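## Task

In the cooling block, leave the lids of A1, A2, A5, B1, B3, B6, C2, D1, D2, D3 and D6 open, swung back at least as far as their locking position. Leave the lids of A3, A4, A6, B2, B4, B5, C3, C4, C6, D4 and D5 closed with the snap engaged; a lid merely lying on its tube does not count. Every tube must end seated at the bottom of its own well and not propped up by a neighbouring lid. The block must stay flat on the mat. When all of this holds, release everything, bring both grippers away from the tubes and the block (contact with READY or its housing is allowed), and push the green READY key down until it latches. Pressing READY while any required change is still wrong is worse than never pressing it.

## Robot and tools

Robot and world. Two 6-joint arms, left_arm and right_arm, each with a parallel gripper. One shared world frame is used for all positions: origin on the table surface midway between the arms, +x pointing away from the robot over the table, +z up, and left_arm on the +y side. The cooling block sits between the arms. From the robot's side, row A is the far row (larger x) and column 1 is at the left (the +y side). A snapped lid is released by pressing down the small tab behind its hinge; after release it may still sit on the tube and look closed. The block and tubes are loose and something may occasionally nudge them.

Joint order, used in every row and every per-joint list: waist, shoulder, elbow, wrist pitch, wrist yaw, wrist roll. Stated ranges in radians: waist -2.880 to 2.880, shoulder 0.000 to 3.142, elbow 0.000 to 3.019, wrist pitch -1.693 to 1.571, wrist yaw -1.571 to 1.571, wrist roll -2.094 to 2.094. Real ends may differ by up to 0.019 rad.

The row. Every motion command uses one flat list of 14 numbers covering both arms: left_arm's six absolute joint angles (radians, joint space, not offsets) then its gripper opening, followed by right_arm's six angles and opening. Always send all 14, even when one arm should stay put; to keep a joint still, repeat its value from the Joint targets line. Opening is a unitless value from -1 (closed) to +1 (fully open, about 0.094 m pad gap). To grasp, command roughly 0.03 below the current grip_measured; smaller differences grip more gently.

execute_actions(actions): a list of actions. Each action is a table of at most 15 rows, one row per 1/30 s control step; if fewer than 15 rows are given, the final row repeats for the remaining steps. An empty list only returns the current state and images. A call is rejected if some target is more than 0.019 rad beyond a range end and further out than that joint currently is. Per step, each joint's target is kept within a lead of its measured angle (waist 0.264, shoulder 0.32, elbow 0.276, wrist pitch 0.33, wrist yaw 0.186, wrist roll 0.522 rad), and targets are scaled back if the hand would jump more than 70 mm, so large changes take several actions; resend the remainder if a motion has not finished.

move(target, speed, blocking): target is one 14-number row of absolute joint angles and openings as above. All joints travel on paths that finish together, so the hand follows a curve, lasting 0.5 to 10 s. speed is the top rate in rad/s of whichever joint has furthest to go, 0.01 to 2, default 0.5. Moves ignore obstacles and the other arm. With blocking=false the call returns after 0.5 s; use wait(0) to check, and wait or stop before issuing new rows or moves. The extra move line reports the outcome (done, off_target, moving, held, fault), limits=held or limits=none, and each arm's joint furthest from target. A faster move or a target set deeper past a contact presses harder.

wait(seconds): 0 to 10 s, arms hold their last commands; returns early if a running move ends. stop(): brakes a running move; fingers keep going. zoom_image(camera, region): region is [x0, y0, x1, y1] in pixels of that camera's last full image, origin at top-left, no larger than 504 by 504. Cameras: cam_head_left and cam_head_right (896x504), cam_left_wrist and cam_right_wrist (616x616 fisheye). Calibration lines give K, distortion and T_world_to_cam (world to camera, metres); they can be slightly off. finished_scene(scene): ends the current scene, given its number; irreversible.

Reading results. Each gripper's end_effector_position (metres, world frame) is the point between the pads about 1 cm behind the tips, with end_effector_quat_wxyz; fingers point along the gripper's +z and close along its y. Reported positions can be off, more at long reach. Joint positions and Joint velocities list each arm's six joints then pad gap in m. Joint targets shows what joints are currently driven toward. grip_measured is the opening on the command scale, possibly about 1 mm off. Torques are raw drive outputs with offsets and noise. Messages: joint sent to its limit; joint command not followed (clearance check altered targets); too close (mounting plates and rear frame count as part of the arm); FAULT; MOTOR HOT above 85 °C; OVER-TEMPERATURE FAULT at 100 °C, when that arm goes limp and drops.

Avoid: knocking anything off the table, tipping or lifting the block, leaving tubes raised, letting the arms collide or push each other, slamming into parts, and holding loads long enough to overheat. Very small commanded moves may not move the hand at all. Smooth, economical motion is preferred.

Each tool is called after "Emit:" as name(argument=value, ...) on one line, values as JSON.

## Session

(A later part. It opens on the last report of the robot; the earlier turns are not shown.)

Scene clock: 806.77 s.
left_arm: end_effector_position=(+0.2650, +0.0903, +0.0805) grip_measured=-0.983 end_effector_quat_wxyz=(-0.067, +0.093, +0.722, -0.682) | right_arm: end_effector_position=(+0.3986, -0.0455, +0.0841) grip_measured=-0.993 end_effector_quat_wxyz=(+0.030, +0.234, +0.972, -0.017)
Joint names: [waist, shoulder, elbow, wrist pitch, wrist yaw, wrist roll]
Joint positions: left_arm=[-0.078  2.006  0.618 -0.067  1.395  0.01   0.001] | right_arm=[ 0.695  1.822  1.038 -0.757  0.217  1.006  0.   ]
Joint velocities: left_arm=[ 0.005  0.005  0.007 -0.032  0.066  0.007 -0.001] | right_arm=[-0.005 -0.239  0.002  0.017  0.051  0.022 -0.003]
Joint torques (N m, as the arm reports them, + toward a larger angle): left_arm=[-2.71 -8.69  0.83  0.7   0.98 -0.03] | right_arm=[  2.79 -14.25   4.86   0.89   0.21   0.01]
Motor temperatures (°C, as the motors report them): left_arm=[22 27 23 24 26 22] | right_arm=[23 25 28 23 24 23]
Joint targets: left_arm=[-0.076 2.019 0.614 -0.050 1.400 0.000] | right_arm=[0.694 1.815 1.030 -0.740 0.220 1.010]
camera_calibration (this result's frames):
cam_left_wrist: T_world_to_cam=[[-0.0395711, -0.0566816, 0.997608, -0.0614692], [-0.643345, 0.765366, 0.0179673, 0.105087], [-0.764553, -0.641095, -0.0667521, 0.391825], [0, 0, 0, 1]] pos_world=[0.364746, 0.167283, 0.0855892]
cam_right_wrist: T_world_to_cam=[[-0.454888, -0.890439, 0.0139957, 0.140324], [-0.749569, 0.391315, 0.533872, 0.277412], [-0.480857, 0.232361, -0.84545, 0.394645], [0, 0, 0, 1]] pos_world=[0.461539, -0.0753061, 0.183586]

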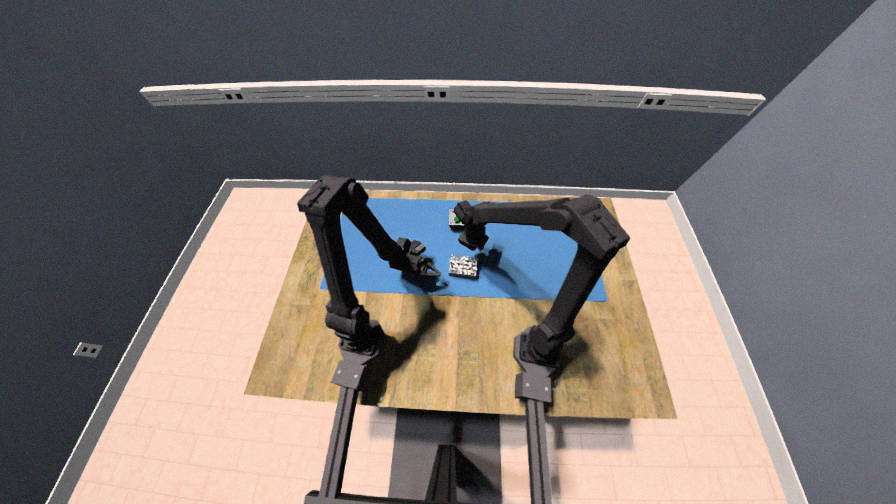

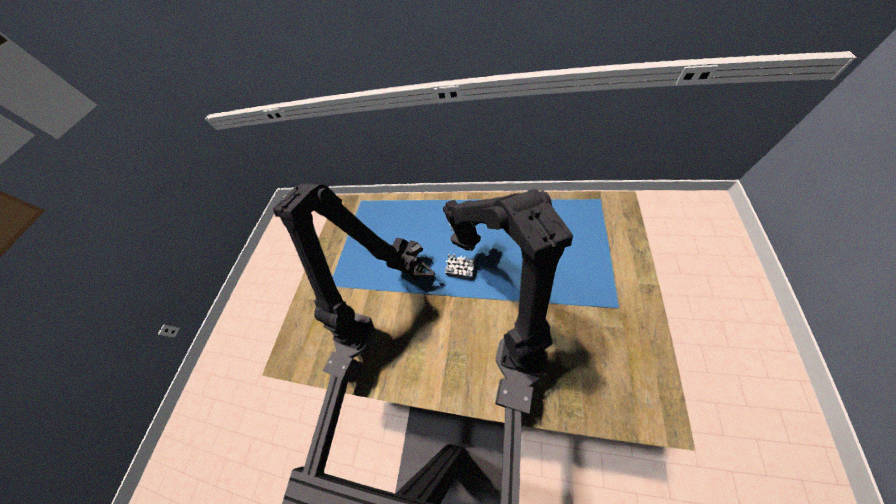

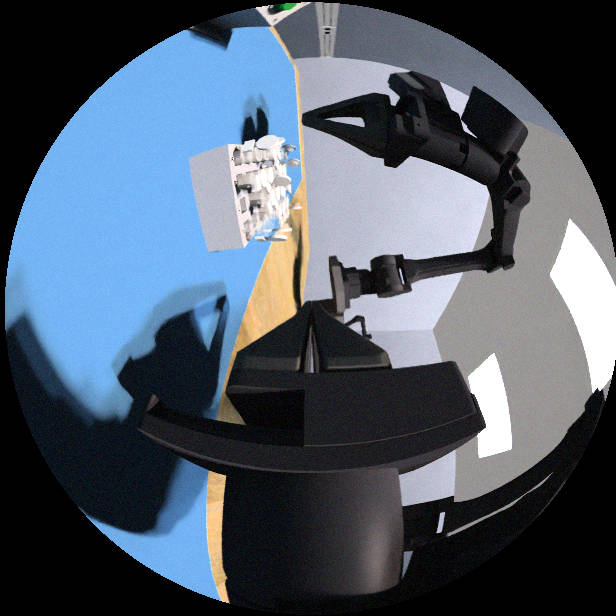

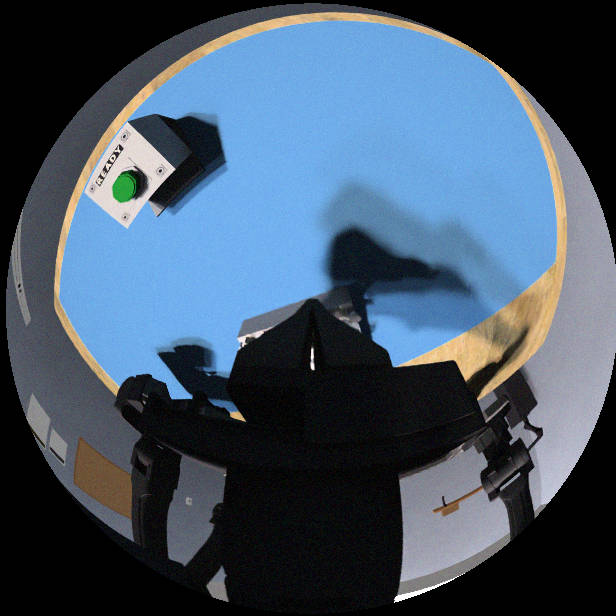

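Emit:
execute_actions(actions=[[[-0.076,2.019,0.614,-0.05,1.4,0,-1,0.70,1.812,1.028,-0.76,0.213,1.015,-1],[-0.076,2.019,0.614,-0.05,1.4,0,-1,0.704,1.809,1.026,-0.775,0.206,1.02,-1],[-0.076,2.019,0.614,-0.05,1.4,0,-1,0.708,1.807,1.023,-0.779,0.199,1.025,-1],[-0.076,2.019,0.614,-0.05,1.4,0,-1,0.713,1.805,1.02,-0.783,0.191,1.03,-1],[-0.076,2.019,0.614,-0.05,1.4,0,-1,0.718,1.803,1.017,-0.788,0.183,1.035,-1],[-0.076,2.019,0.614,-0.05,1.4,0,-1,0.723,1.803,1.014,-0.793,0.175,1.04,-1],[-0.076,2.019,0.614,-0.05,1.4,0,-1,0.728,1.803,1.011,-0.798,0.167,1.045,-1],[-0.076,2.019,0.614,-0.05,1.4,0,-1,0.733,1.803,1.008,-0.803,0.159,1.05,-1],[-0.076,2.019,0.614,-0.05,1.4,0,-1,0.738,1.803,1.005,-0.808,0.151,1.055,-1],[-0.076,2.019,0.614,-0.05,1.4,0,-1,0.742,1.803,1.002,-0.812,0.143,1.06,-1],[-0.076,2.019,0.614,-0.05,1.4,0,-1,0.745,1.803,1.0,-0.815,0.137,1.06,-1],[-0.076,2.019,0.614,-0.05,1.4,0,-1,0.747,1.803,0.998,-0.817,0.134,1.06,-1]]])

Emit:
zoom_image(camera="cam_right_wrist", region=[200, 180, 420, 340])

Scene clock: 827.67 s.
left_arm: end_effector_position=(+0.2650, +0.0903, +0.0805) grip_measured=-0.983 end_effector_quat_wxyz=(-0.067, +0.093, +0.722, -0.682) | right_arm: end_effector_position=(+0.3611, -0.0287, +0.0851) grip_measured=-0.993 end_effector_quat_wxyz=(-0.017, +0.227, +0.974, -0.007)
Joint names: [waist, shoulder, elbow, wrist pitch, wrist yaw, wrist roll]
Joint positions: left_arm=[-0.078  2.006  0.618 -0.067  1.395  0.01   0.001] | right_arm=[ 0.74   1.807  1.007 -0.801  0.137  1.045  0.   ]
Joint velocities: left_arm=[ 0.005 -0.015 -0.012  0.002 -0.007  0.037  0.   ] | right_arm=[ 0.073 -0.015 -0.017 -0.022 -0.022  0.007  0.   ]
Joint torques (N m, as the arm reports them, + toward a larger angle): left_arm=[-2.78 -8.33  0.84  0.65  0.99 -0.03] | right_arm=[  2.98 -14.45   4.39  -0.55   0.01   0.  ]
Motor temperatures (°C, as the motors report them): left_arm=[22 27 23 24 26 22] | right_arm=[23 25 29 23 24 23]
Joint targets: left_arm=[-0.076 2.019 0.614 -0.050 1.400 0.000] | right_arm=[0.747 1.803 0.998 -0.817 0.134 1.060]
camera_calibration (this result's frames):
cam_left_wrist: T_world_to_cam=[[-0.0395711, -0.0566816, 0.997608, -0.0614692], [-0.643345, 0.765366, 0.0179673, 0.105087], [-0.764553, -0.641095, -0.0667521, 0.391825], [0, 0, 0, 1]] pos_world=[0.364746, 0.167283, 0.0855892]
cam_right_wrist: T_world_to_cam=[[-0.441115, -0.897312, 0.0157787, 0.132928], [-0.705181, 0.357432, 0.612341, 0.218432], [-0.555101, 0.258986, -0.790436, 0.396406], [0, 0, 0, 1]] pos_world=[0.432716, -0.0614603, 0.177481]

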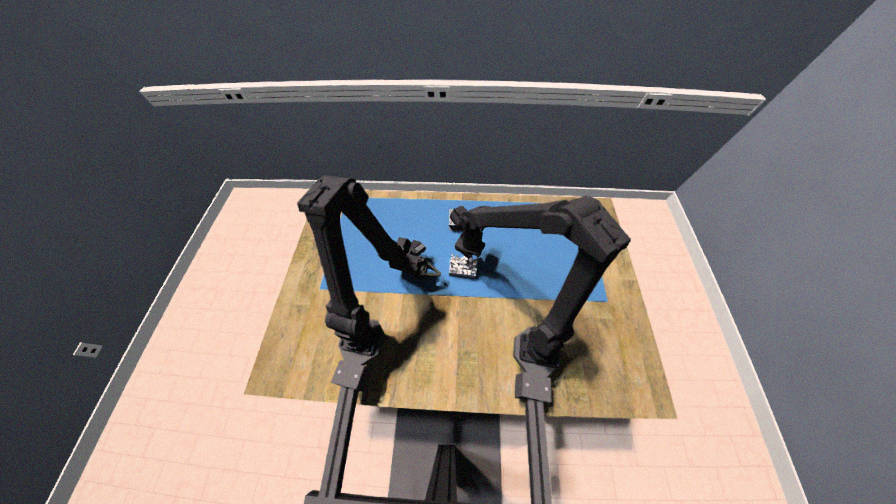

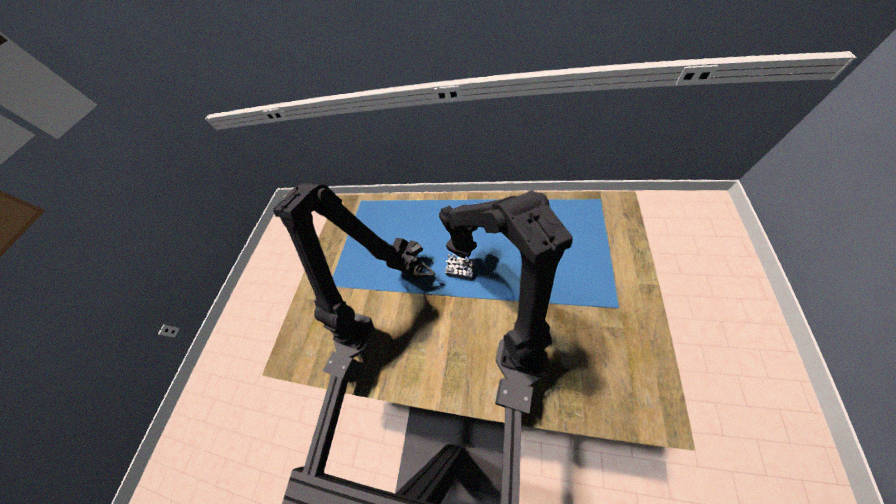

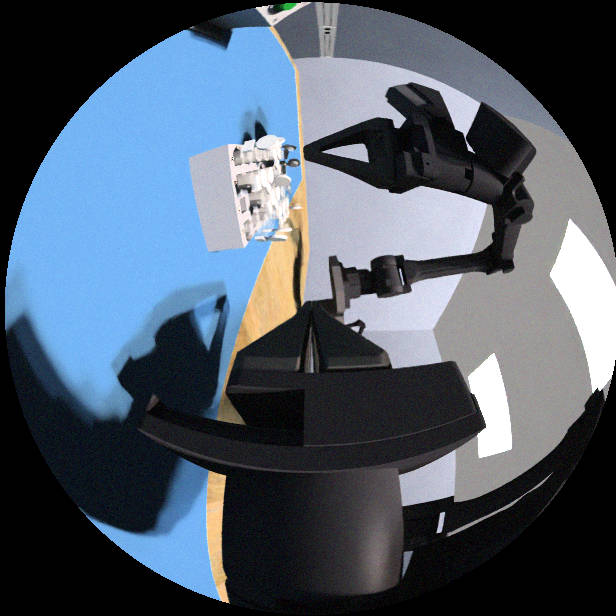

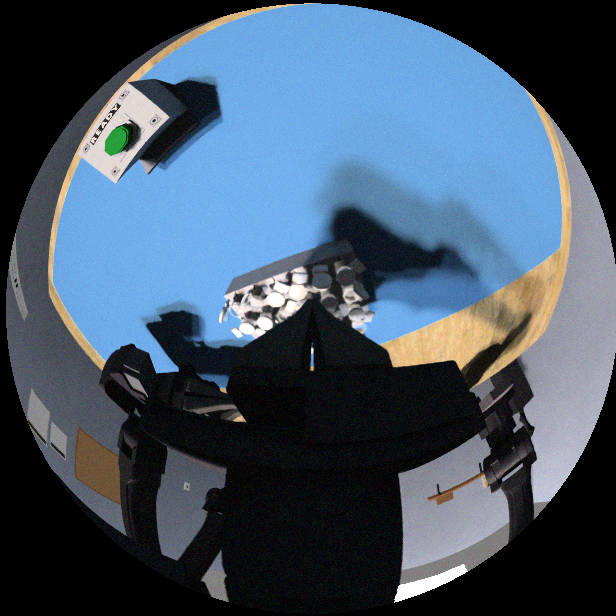

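Region (200, 180, 420, 340) of cam_right_wrist's 616x616 image, scaled by 2.291, with more detail than that image has; it fills the top 367 rows of this view, and the rest is white.

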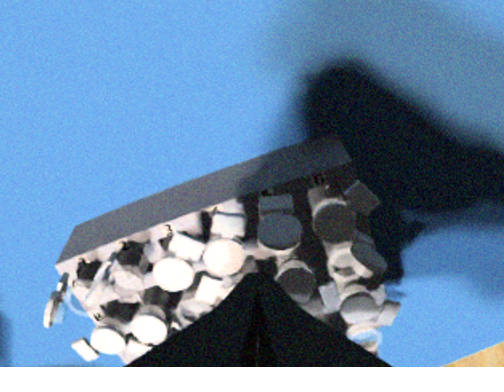

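Emit:
execute_actions(actions=[[[-0.076,2.019,0.614,-0.05,1.4,0,-1,0.747,1.815,0.998,-0.817,0.134,1.06,-1],[-0.076,2.019,0.614,-0.05,1.4,0,-1,0.747,1.824,0.998,-0.817,0.134,1.06,-1],[-0.076,2.019,0.614,-0.05,1.4,0,-1,0.747,1.829,0.998,-0.817,0.134,1.06,-1],[-0.076,2.019,0.614,-0.05,1.4,0,-1,0.747,1.834,0.998,-0.817,0.134,1.06,-1],[-0.076,2.019,0.614,-0.05,1.4,0,-1,0.747,1.839,0.998,-0.817,0.134,1.06,-1],[-0.076,2.019,0.614,-0.05,1.4,0,-1,0.747,1.844,0.998,-0.817,0.134,1.06,-1],[-0.076,2.019,0.614,-0.05,1.4,0,-1,0.747,1.849,0.998,-0.817,0.134,1.06,-1],[-0.076,2.019,0.614,-0.05,1.4,0,-1,0.747,1.854,0.998,-0.817,0.134,1.06,-1],[-0.076,2.019,0.614,-0.05,1.4,0,-1,0.747,1.858,0.998,-0.817,0.134,1.06,-1],[-0.076,2.019,0.614,-0.05,1.4,0,-1,0.747,1.861,0.998,-0.81,0.134,1.06,-1],[-0.076,2.019,0.614,-0.05,1.4,0,-1,0.747,1.863,0.998,-0.80,0.134,1.06,-1]]])

Emit:
zoom_image(camera="cam_right_wrist", region=[230, 200, 400, 330])

Emit:
zoom_image(camera="cam_left_wrist", region=[250, 120, 330, 200])

Scene clock: 837.07 s.
left_arm: end_effector_position=(+0.2650, +0.0903, +0.0805) grip_measured=-0.983 end_effector_quat_wxyz=(-0.067, +0.093, +0.722, -0.682) | right_arm: end_effector_position=(+0.3520, -0.0299, +0.0668) grip_measured=-0.993 end_effector_quat_wxyz=(-0.033, +0.226, +0.973, -0.024)
Joint names: [waist, shoulder, elbow, wrist pitch, wrist yaw, wrist roll]
Joint positions: left_arm=[-0.078  2.006  0.618 -0.067  1.395  0.01   0.001] | right_arm=[ 0.743  1.852  1.007 -0.802  0.137  1.051  0.   ]
Joint velocities: left_arm=[-0.015 -0.005 -0.002 -0.002 -0.051 -0.007  0.   ] | right_arm=[-0.005  0.034  0.002 -0.002  0.022  0.081  0.001]
Joint torques (N m, as the arm reports them, + toward a larger angle): left_arm=[-2.7  -8.43  0.84  0.48  0.99 -0.02] | right_arm=[  3.66 -14.76   4.29  -0.02   0.05   0.  ]
Motor temperatures (°C, as the motors report them): left_arm=[22 27 23 24 26 22] | right_arm=[23 25 29 23 24 23]
Joint targets: left_arm=[-0.076 2.019 0.614 -0.050 1.400 0.000] | right_arm=[0.747 1.863 0.998 -0.800 0.134 1.060]
camera_calibration (this result's frames):
cam_left_wrist: T_world_to_cam=[[-0.0395711, -0.0566816, 0.997608, -0.0614692], [-0.643345, 0.765366, 0.0179673, 0.105087], [-0.764553, -0.641095, -0.0667521, 0.391825], [0, 0, 0, 1]] pos_world=[0.364746, 0.167283, 0.0855892]
cam_right_wrist: T_world_to_cam=[[-0.436564, -0.897973, 0.0552801, 0.12387], [-0.682908, 0.370755, 0.629426, 0.215119], [-0.585703, 0.237033, -0.775092, 0.386323], [0, 0, 0, 1]] pos_world=[0.427254, -0.0600961, 0.157186]

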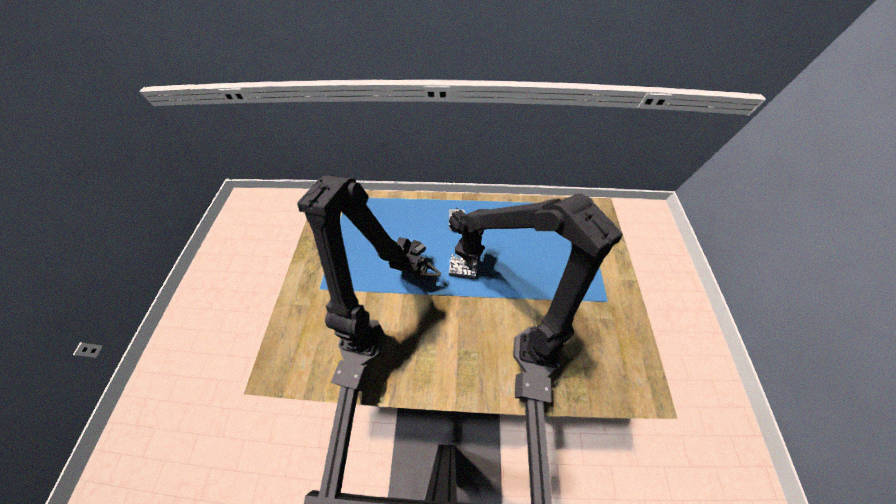

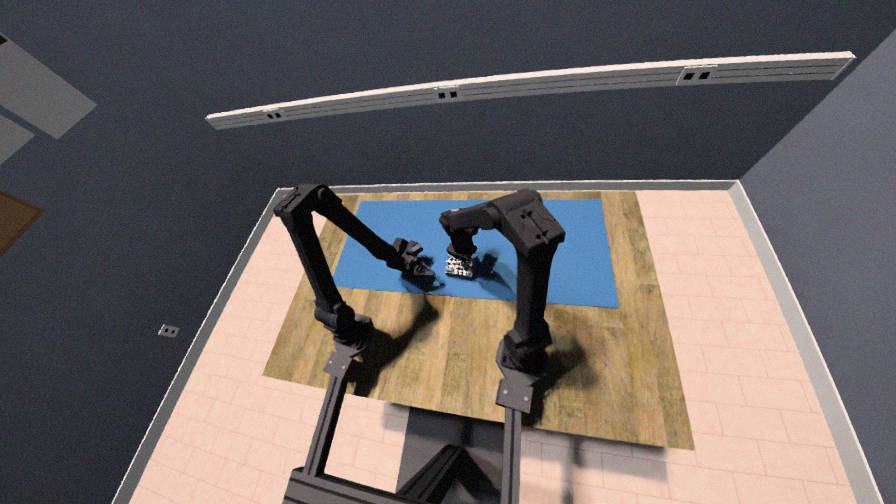

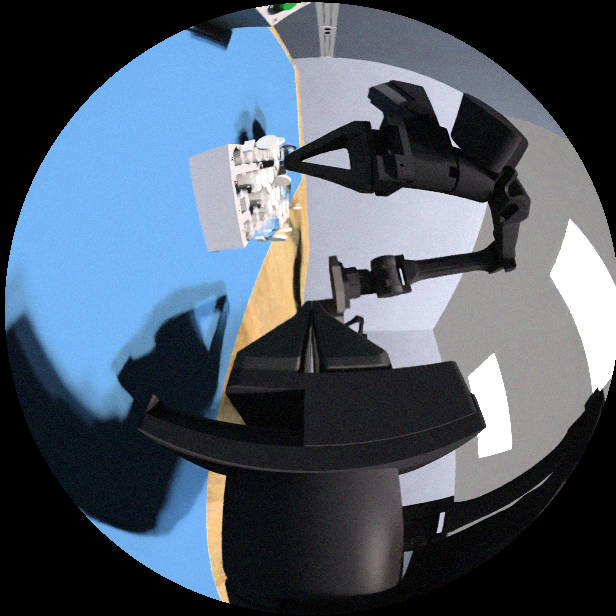

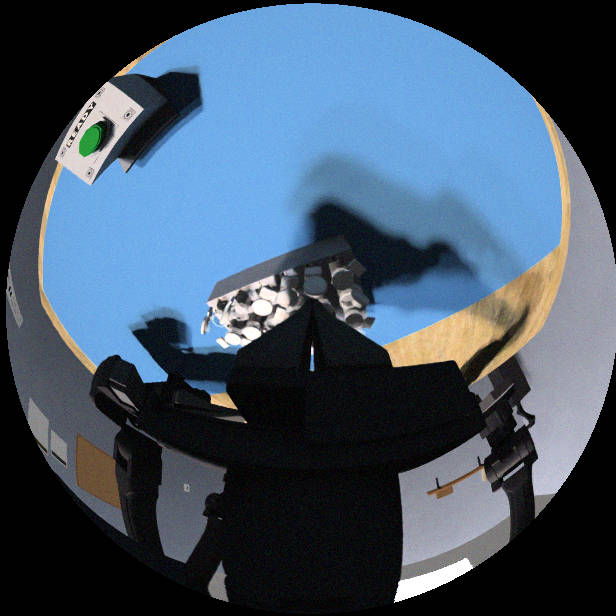

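Region (230, 200, 400, 330) of cam_right_wrist's 616x616 image, scaled by 2.965, with more detail than that image has; it fills the top 385 rows of this view, and the rest is white.

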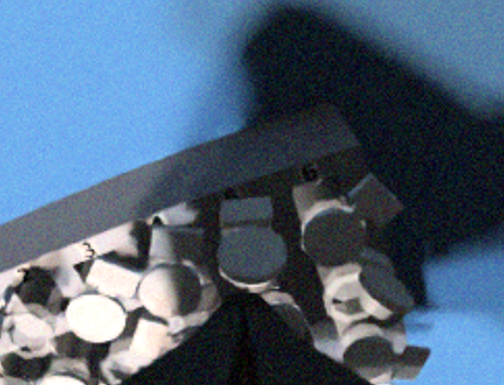

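Region (250, 120, 330, 200) of cam_left_wrist's 616x616 image, scaled by 6.300, with more detail than that image has.

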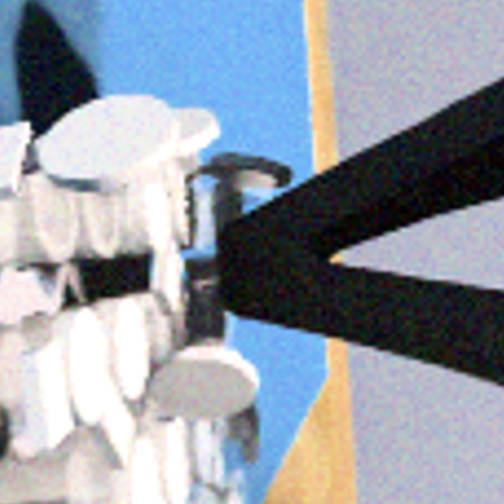

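Emit:
execute_actions(actions=[[[-0.076,2.019,0.614,-0.05,1.4,0,-1,0.747,1.857,0.998,-0.79,0.14,1.06,-1],[-0.076,2.019,0.614,-0.05,1.4,0,-1,0.747,1.857,0.998,-0.785,0.144,1.06,-1],[-0.076,2.019,0.614,-0.05,1.4,0,-1,0.747,1.857,0.998,-0.783,0.148,1.06,-1],[-0.076,2.019,0.614,-0.05,1.4,0,-1,0.747,1.857,0.998,-0.781,0.152,1.06,-1],[-0.076,2.019,0.614,-0.05,1.4,0,-1,0.747,1.857,0.998,-0.779,0.156,1.06,-1],[-0.076,2.019,0.614,-0.05,1.4,0,-1,0.747,1.857,0.998,-0.777,0.161,1.06,-1],[-0.076,2.019,0.614,-0.05,1.4,0,-1,0.747,1.857,0.998,-0.775,0.166,1.06,-1],[-0.076,2.019,0.614,-0.05,1.4,0,-1,0.747,1.857,0.998,-0.773,0.171,1.06,-1],[-0.076,2.019,0.614,-0.05,1.4,0,-1,0.747,1.857,0.998,-0.771,0.176,1.06,-1],[-0.076,2.019,0.614,-0.05,1.4,0,-1,0.747,1.857,0.998,-0.769,0.181,1.06,-1]]])

Emit:
zoom_image(camera="cam_left_wrist", region=[250, 120, 330, 200])

Scene clock: 843.10 s.
left_arm: end_effector_position=(+0.2650, +0.0903, +0.0805) grip_measured=-0.983 end_effector_quat_wxyz=(-0.067, +0.093, +0.722, -0.682) | right_arm: end_effector_position=(+0.3580, -0.0335, +0.0664) grip_measured=-0.993 end_effector_quat_wxyz=(-0.015, +0.226, +0.974, -0.032)
Joint names: [waist, shoulder, elbow, wrist pitch, wrist yaw, wrist roll]
Joint positions: left_arm=[-0.078  2.006  0.618 -0.067  1.395  0.01   0.001] | right_arm=[ 0.743  1.853  1.007 -0.789  0.174  1.051  0.   ]
Joint velocities: left_arm=[-0.015  0.005 -0.012 -0.007 -0.022 -0.022 -0.001] | right_arm=[ 0.005 -0.005  0.007 -0.012 -0.007 -0.066 -0.   ]
Joint torques (N m, as the arm reports them, + toward a larger angle): left_arm=[-2.5  -8.48  0.79  0.51  0.98 -0.03] | right_arm=[  3.23 -14.66   4.57   0.86   0.48   0.02]
Motor temperatures (°C, as the motors report them): left_arm=[22 27 23 24 26 22] | right_arm=[23 25 29 23 24 23]
Joint targets: left_arm=[-0.076 2.019 0.614 -0.050 1.400 0.000] | right_arm=[0.747 1.857 0.998 -0.769 0.181 1.060]
camera_calibration (this result's frames):
cam_left_wrist: T_world_to_cam=[[-0.0395711, -0.0566816, 0.997608, -0.0614692], [-0.643345, 0.765366, 0.0179673, 0.105087], [-0.764553, -0.641095, -0.0667521, 0.391825], [0, 0, 0, 1]] pos_world=[0.364746, 0.167283, 0.0855892]
cam_right_wrist: T_world_to_cam=[[-0.437608, -0.896937, 0.063271, 0.123198], [-0.70214, 0.384828, 0.599088, 0.230159], [-0.561693, 0.21774, -0.798179, 0.382712], [0, 0, 0, 1]] pos_world=[0.430483, -0.0614025, 0.159793]

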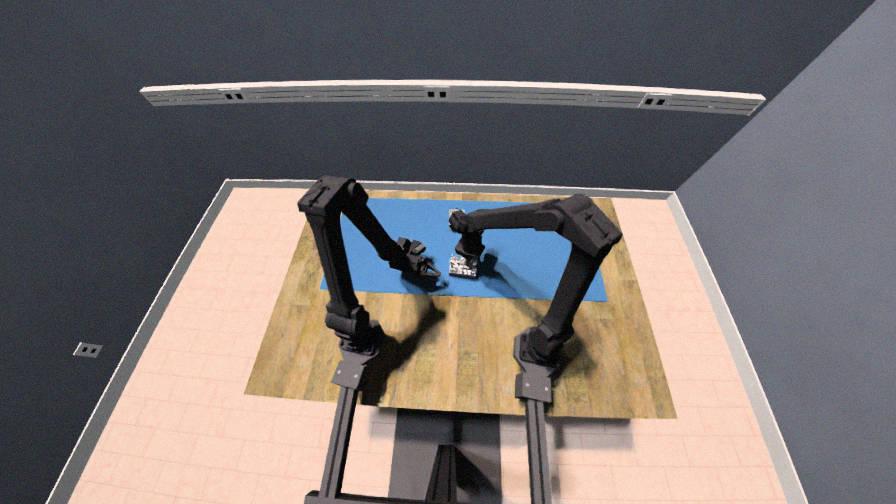

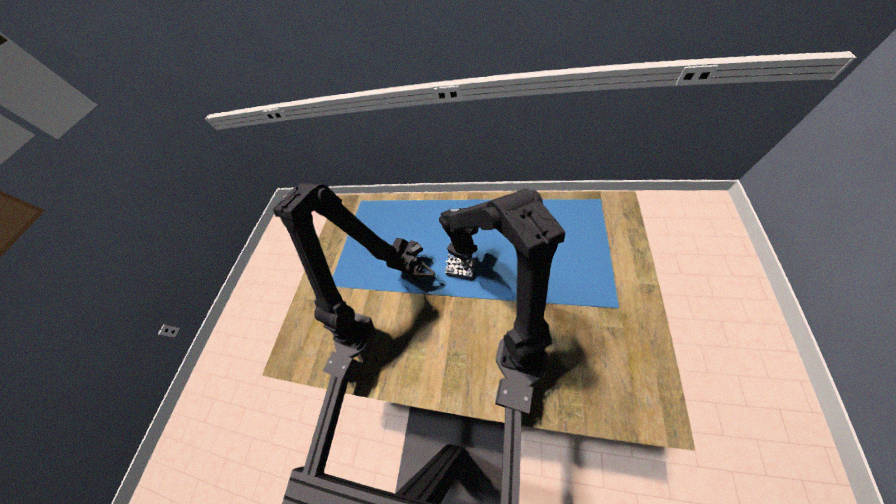

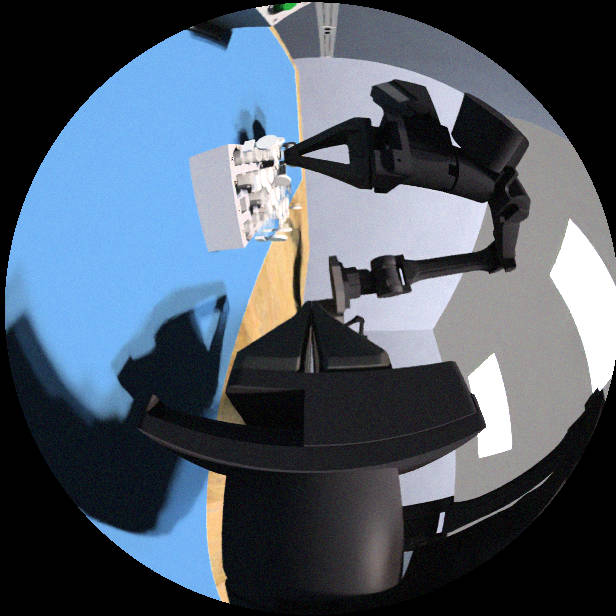

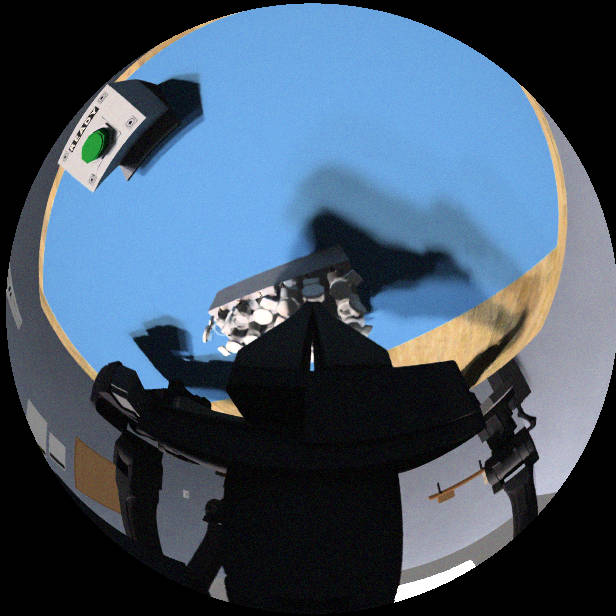

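Region (250, 120, 330, 200) of cam_left_wrist's 616x616 image, scaled by 6.300, with more detail than that image has.

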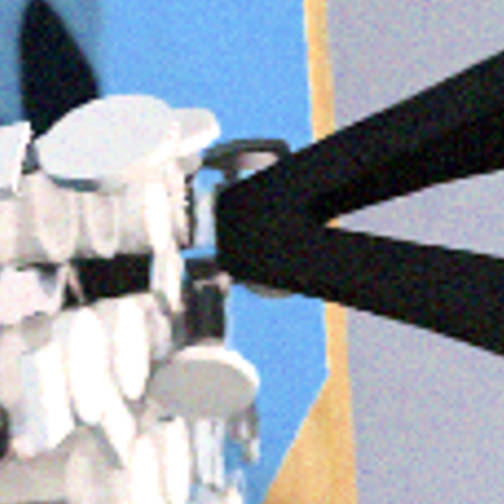

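Emit:
execute_actions(actions=[[[-0.076,2.019,0.614,-0.05,1.4,0,-1,0.747,1.857,0.998,-0.768,0.184,1.06,-1],[-0.076,2.019,0.614,-0.05,1.4,0,-1,0.747,1.857,0.998,-0.767,0.187,1.06,-1],[-0.076,2.019,0.614,-0.05,1.4,0,-1,0.747,1.857,0.998,-0.765,0.19,1.06,-1],[-0.076,2.019,0.614,-0.05,1.4,0,-1,0.747,1.857,0.998,-0.764,0.193,1.06,-1],[-0.076,2.019,0.614,-0.05,1.4,0,-1,0.747,1.857,0.998,-0.762,0.196,1.06,-1],[-0.076,2.019,0.614,-0.05,1.4,0,-1,0.747,1.857,0.998,-0.761,0.199,1.06,-1],[-0.076,2.019,0.614,-0.05,1.4,0,-1,0.747,1.857,0.998,-0.76,0.202,1.06,-1]]])

Emit:
zoom_image(camera="cam_left_wrist", region=[250, 120, 330, 200])

Scene clock: 847.33 s.
left_arm: end_effector_position=(+0.2650, +0.0903, +0.0805) grip_measured=-0.983 end_effector_quat_wxyz=(-0.067, +0.093, +0.722, -0.682) | right_arm: end_effector_position=(+0.3606, -0.0345, +0.0666) grip_measured=-0.993 end_effector_quat_wxyz=(-0.006, +0.225, +0.974, -0.036)
Joint names: [waist, shoulder, elbow, wrist pitch, wrist yaw, wrist roll]
Joint positions: left_arm=[-0.078  2.006  0.618 -0.067  1.395  0.01   0.001] | right_arm=[ 0.745  1.853  1.007 -0.783  0.193  1.051  0.   ]
Joint velocities: left_arm=[-0.005 -0.024  0.027 -0.007  0.066  0.022 -0.001] | right_arm=[ 0.005 -0.015  0.007 -0.012  0.007  0.037 -0.   ]
Joint torques (N m, as the arm reports them, + toward a larger angle): left_arm=[-2.57 -8.26  0.77  0.53  0.98  0.  ] | right_arm=[  2.84 -14.48   4.56   0.91   0.65   0.03]
Motor temperatures (°C, as the motors report them): left_arm=[22 27 23 24 26 22] | right_arm=[23 25 29 23 24 23]
Joint targets: left_arm=[-0.076 2.019 0.614 -0.050 1.400 0.000] | right_arm=[0.747 1.857 0.998 -0.760 0.202 1.060]
camera_calibration (this result's frames):
cam_left_wrist: T_world_to_cam=[[-0.0395711, -0.0566816, 0.997608, -0.0614692], [-0.643345, 0.765366, 0.0179673, 0.105087], [-0.764553, -0.641095, -0.0667521, 0.391825], [0, 0, 0, 1]] pos_world=[0.364746, 0.167283, 0.0855892]
cam_right_wrist: T_world_to_cam=[[-0.436278, -0.897271, 0.0675761, 0.122544], [-0.712423, 0.390321, 0.583184, 0.237199], [-0.54965, 0.206288, -0.809525, 0.380505], [0, 0, 0, 1]] pos_world=[0.431594, -0.0611223, 0.161416]

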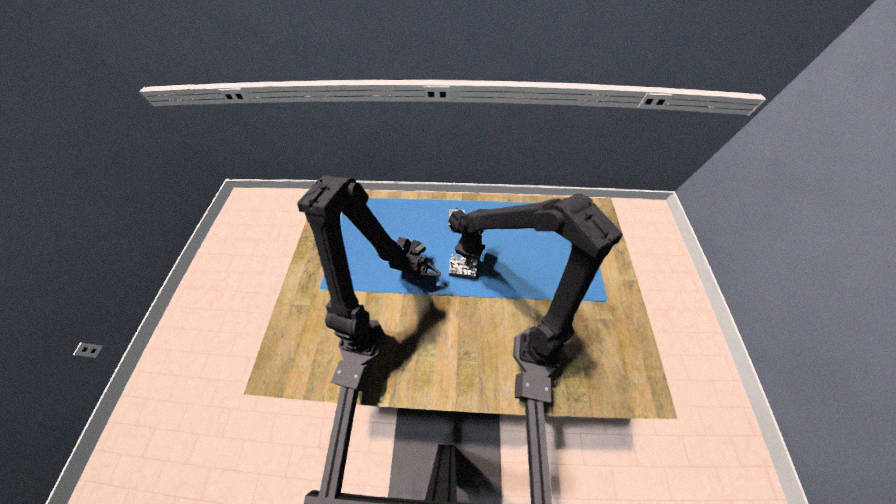

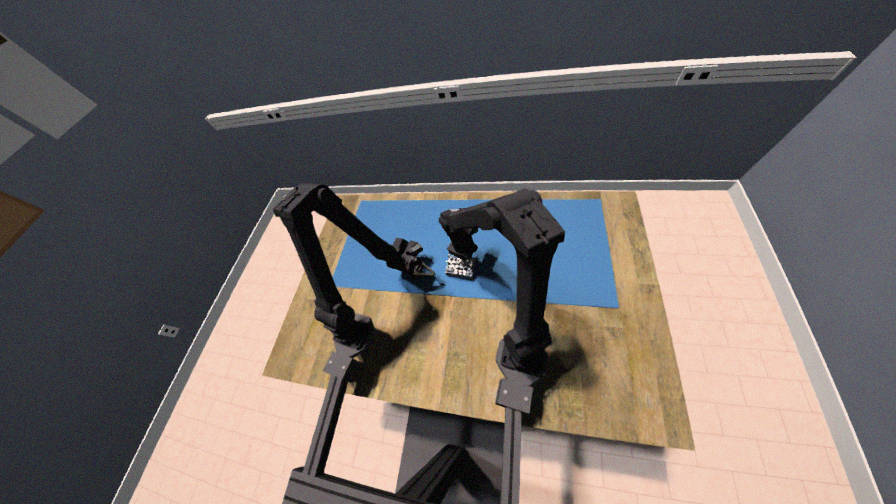

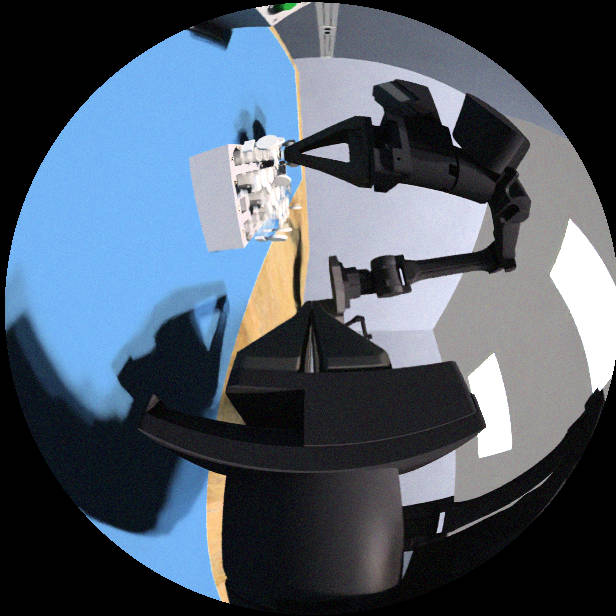

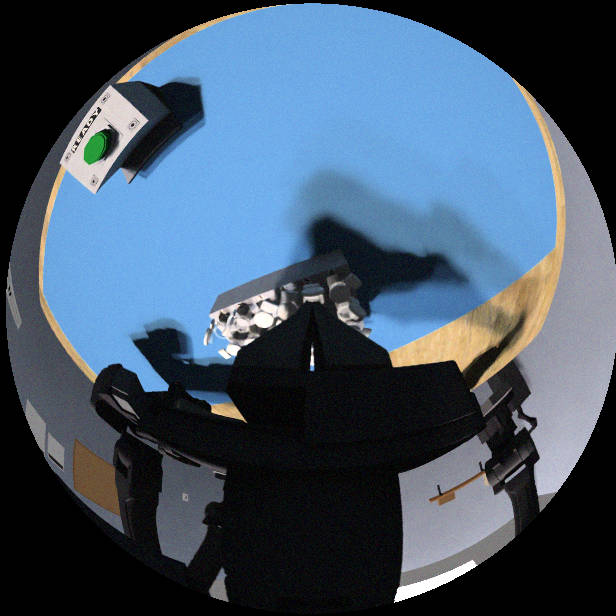

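Region (250, 120, 330, 200) of cam_left_wrist's 616x616 image, scaled by 6.300, with more detail than that image has.

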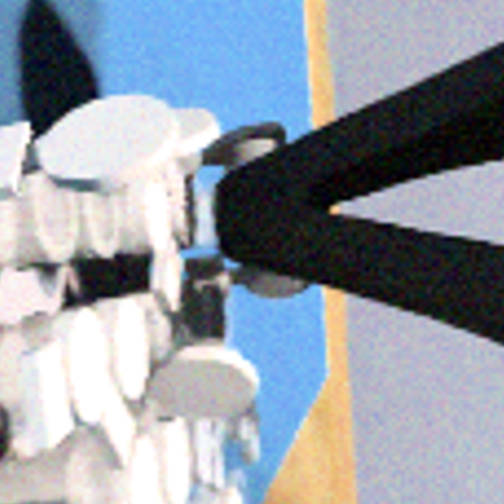

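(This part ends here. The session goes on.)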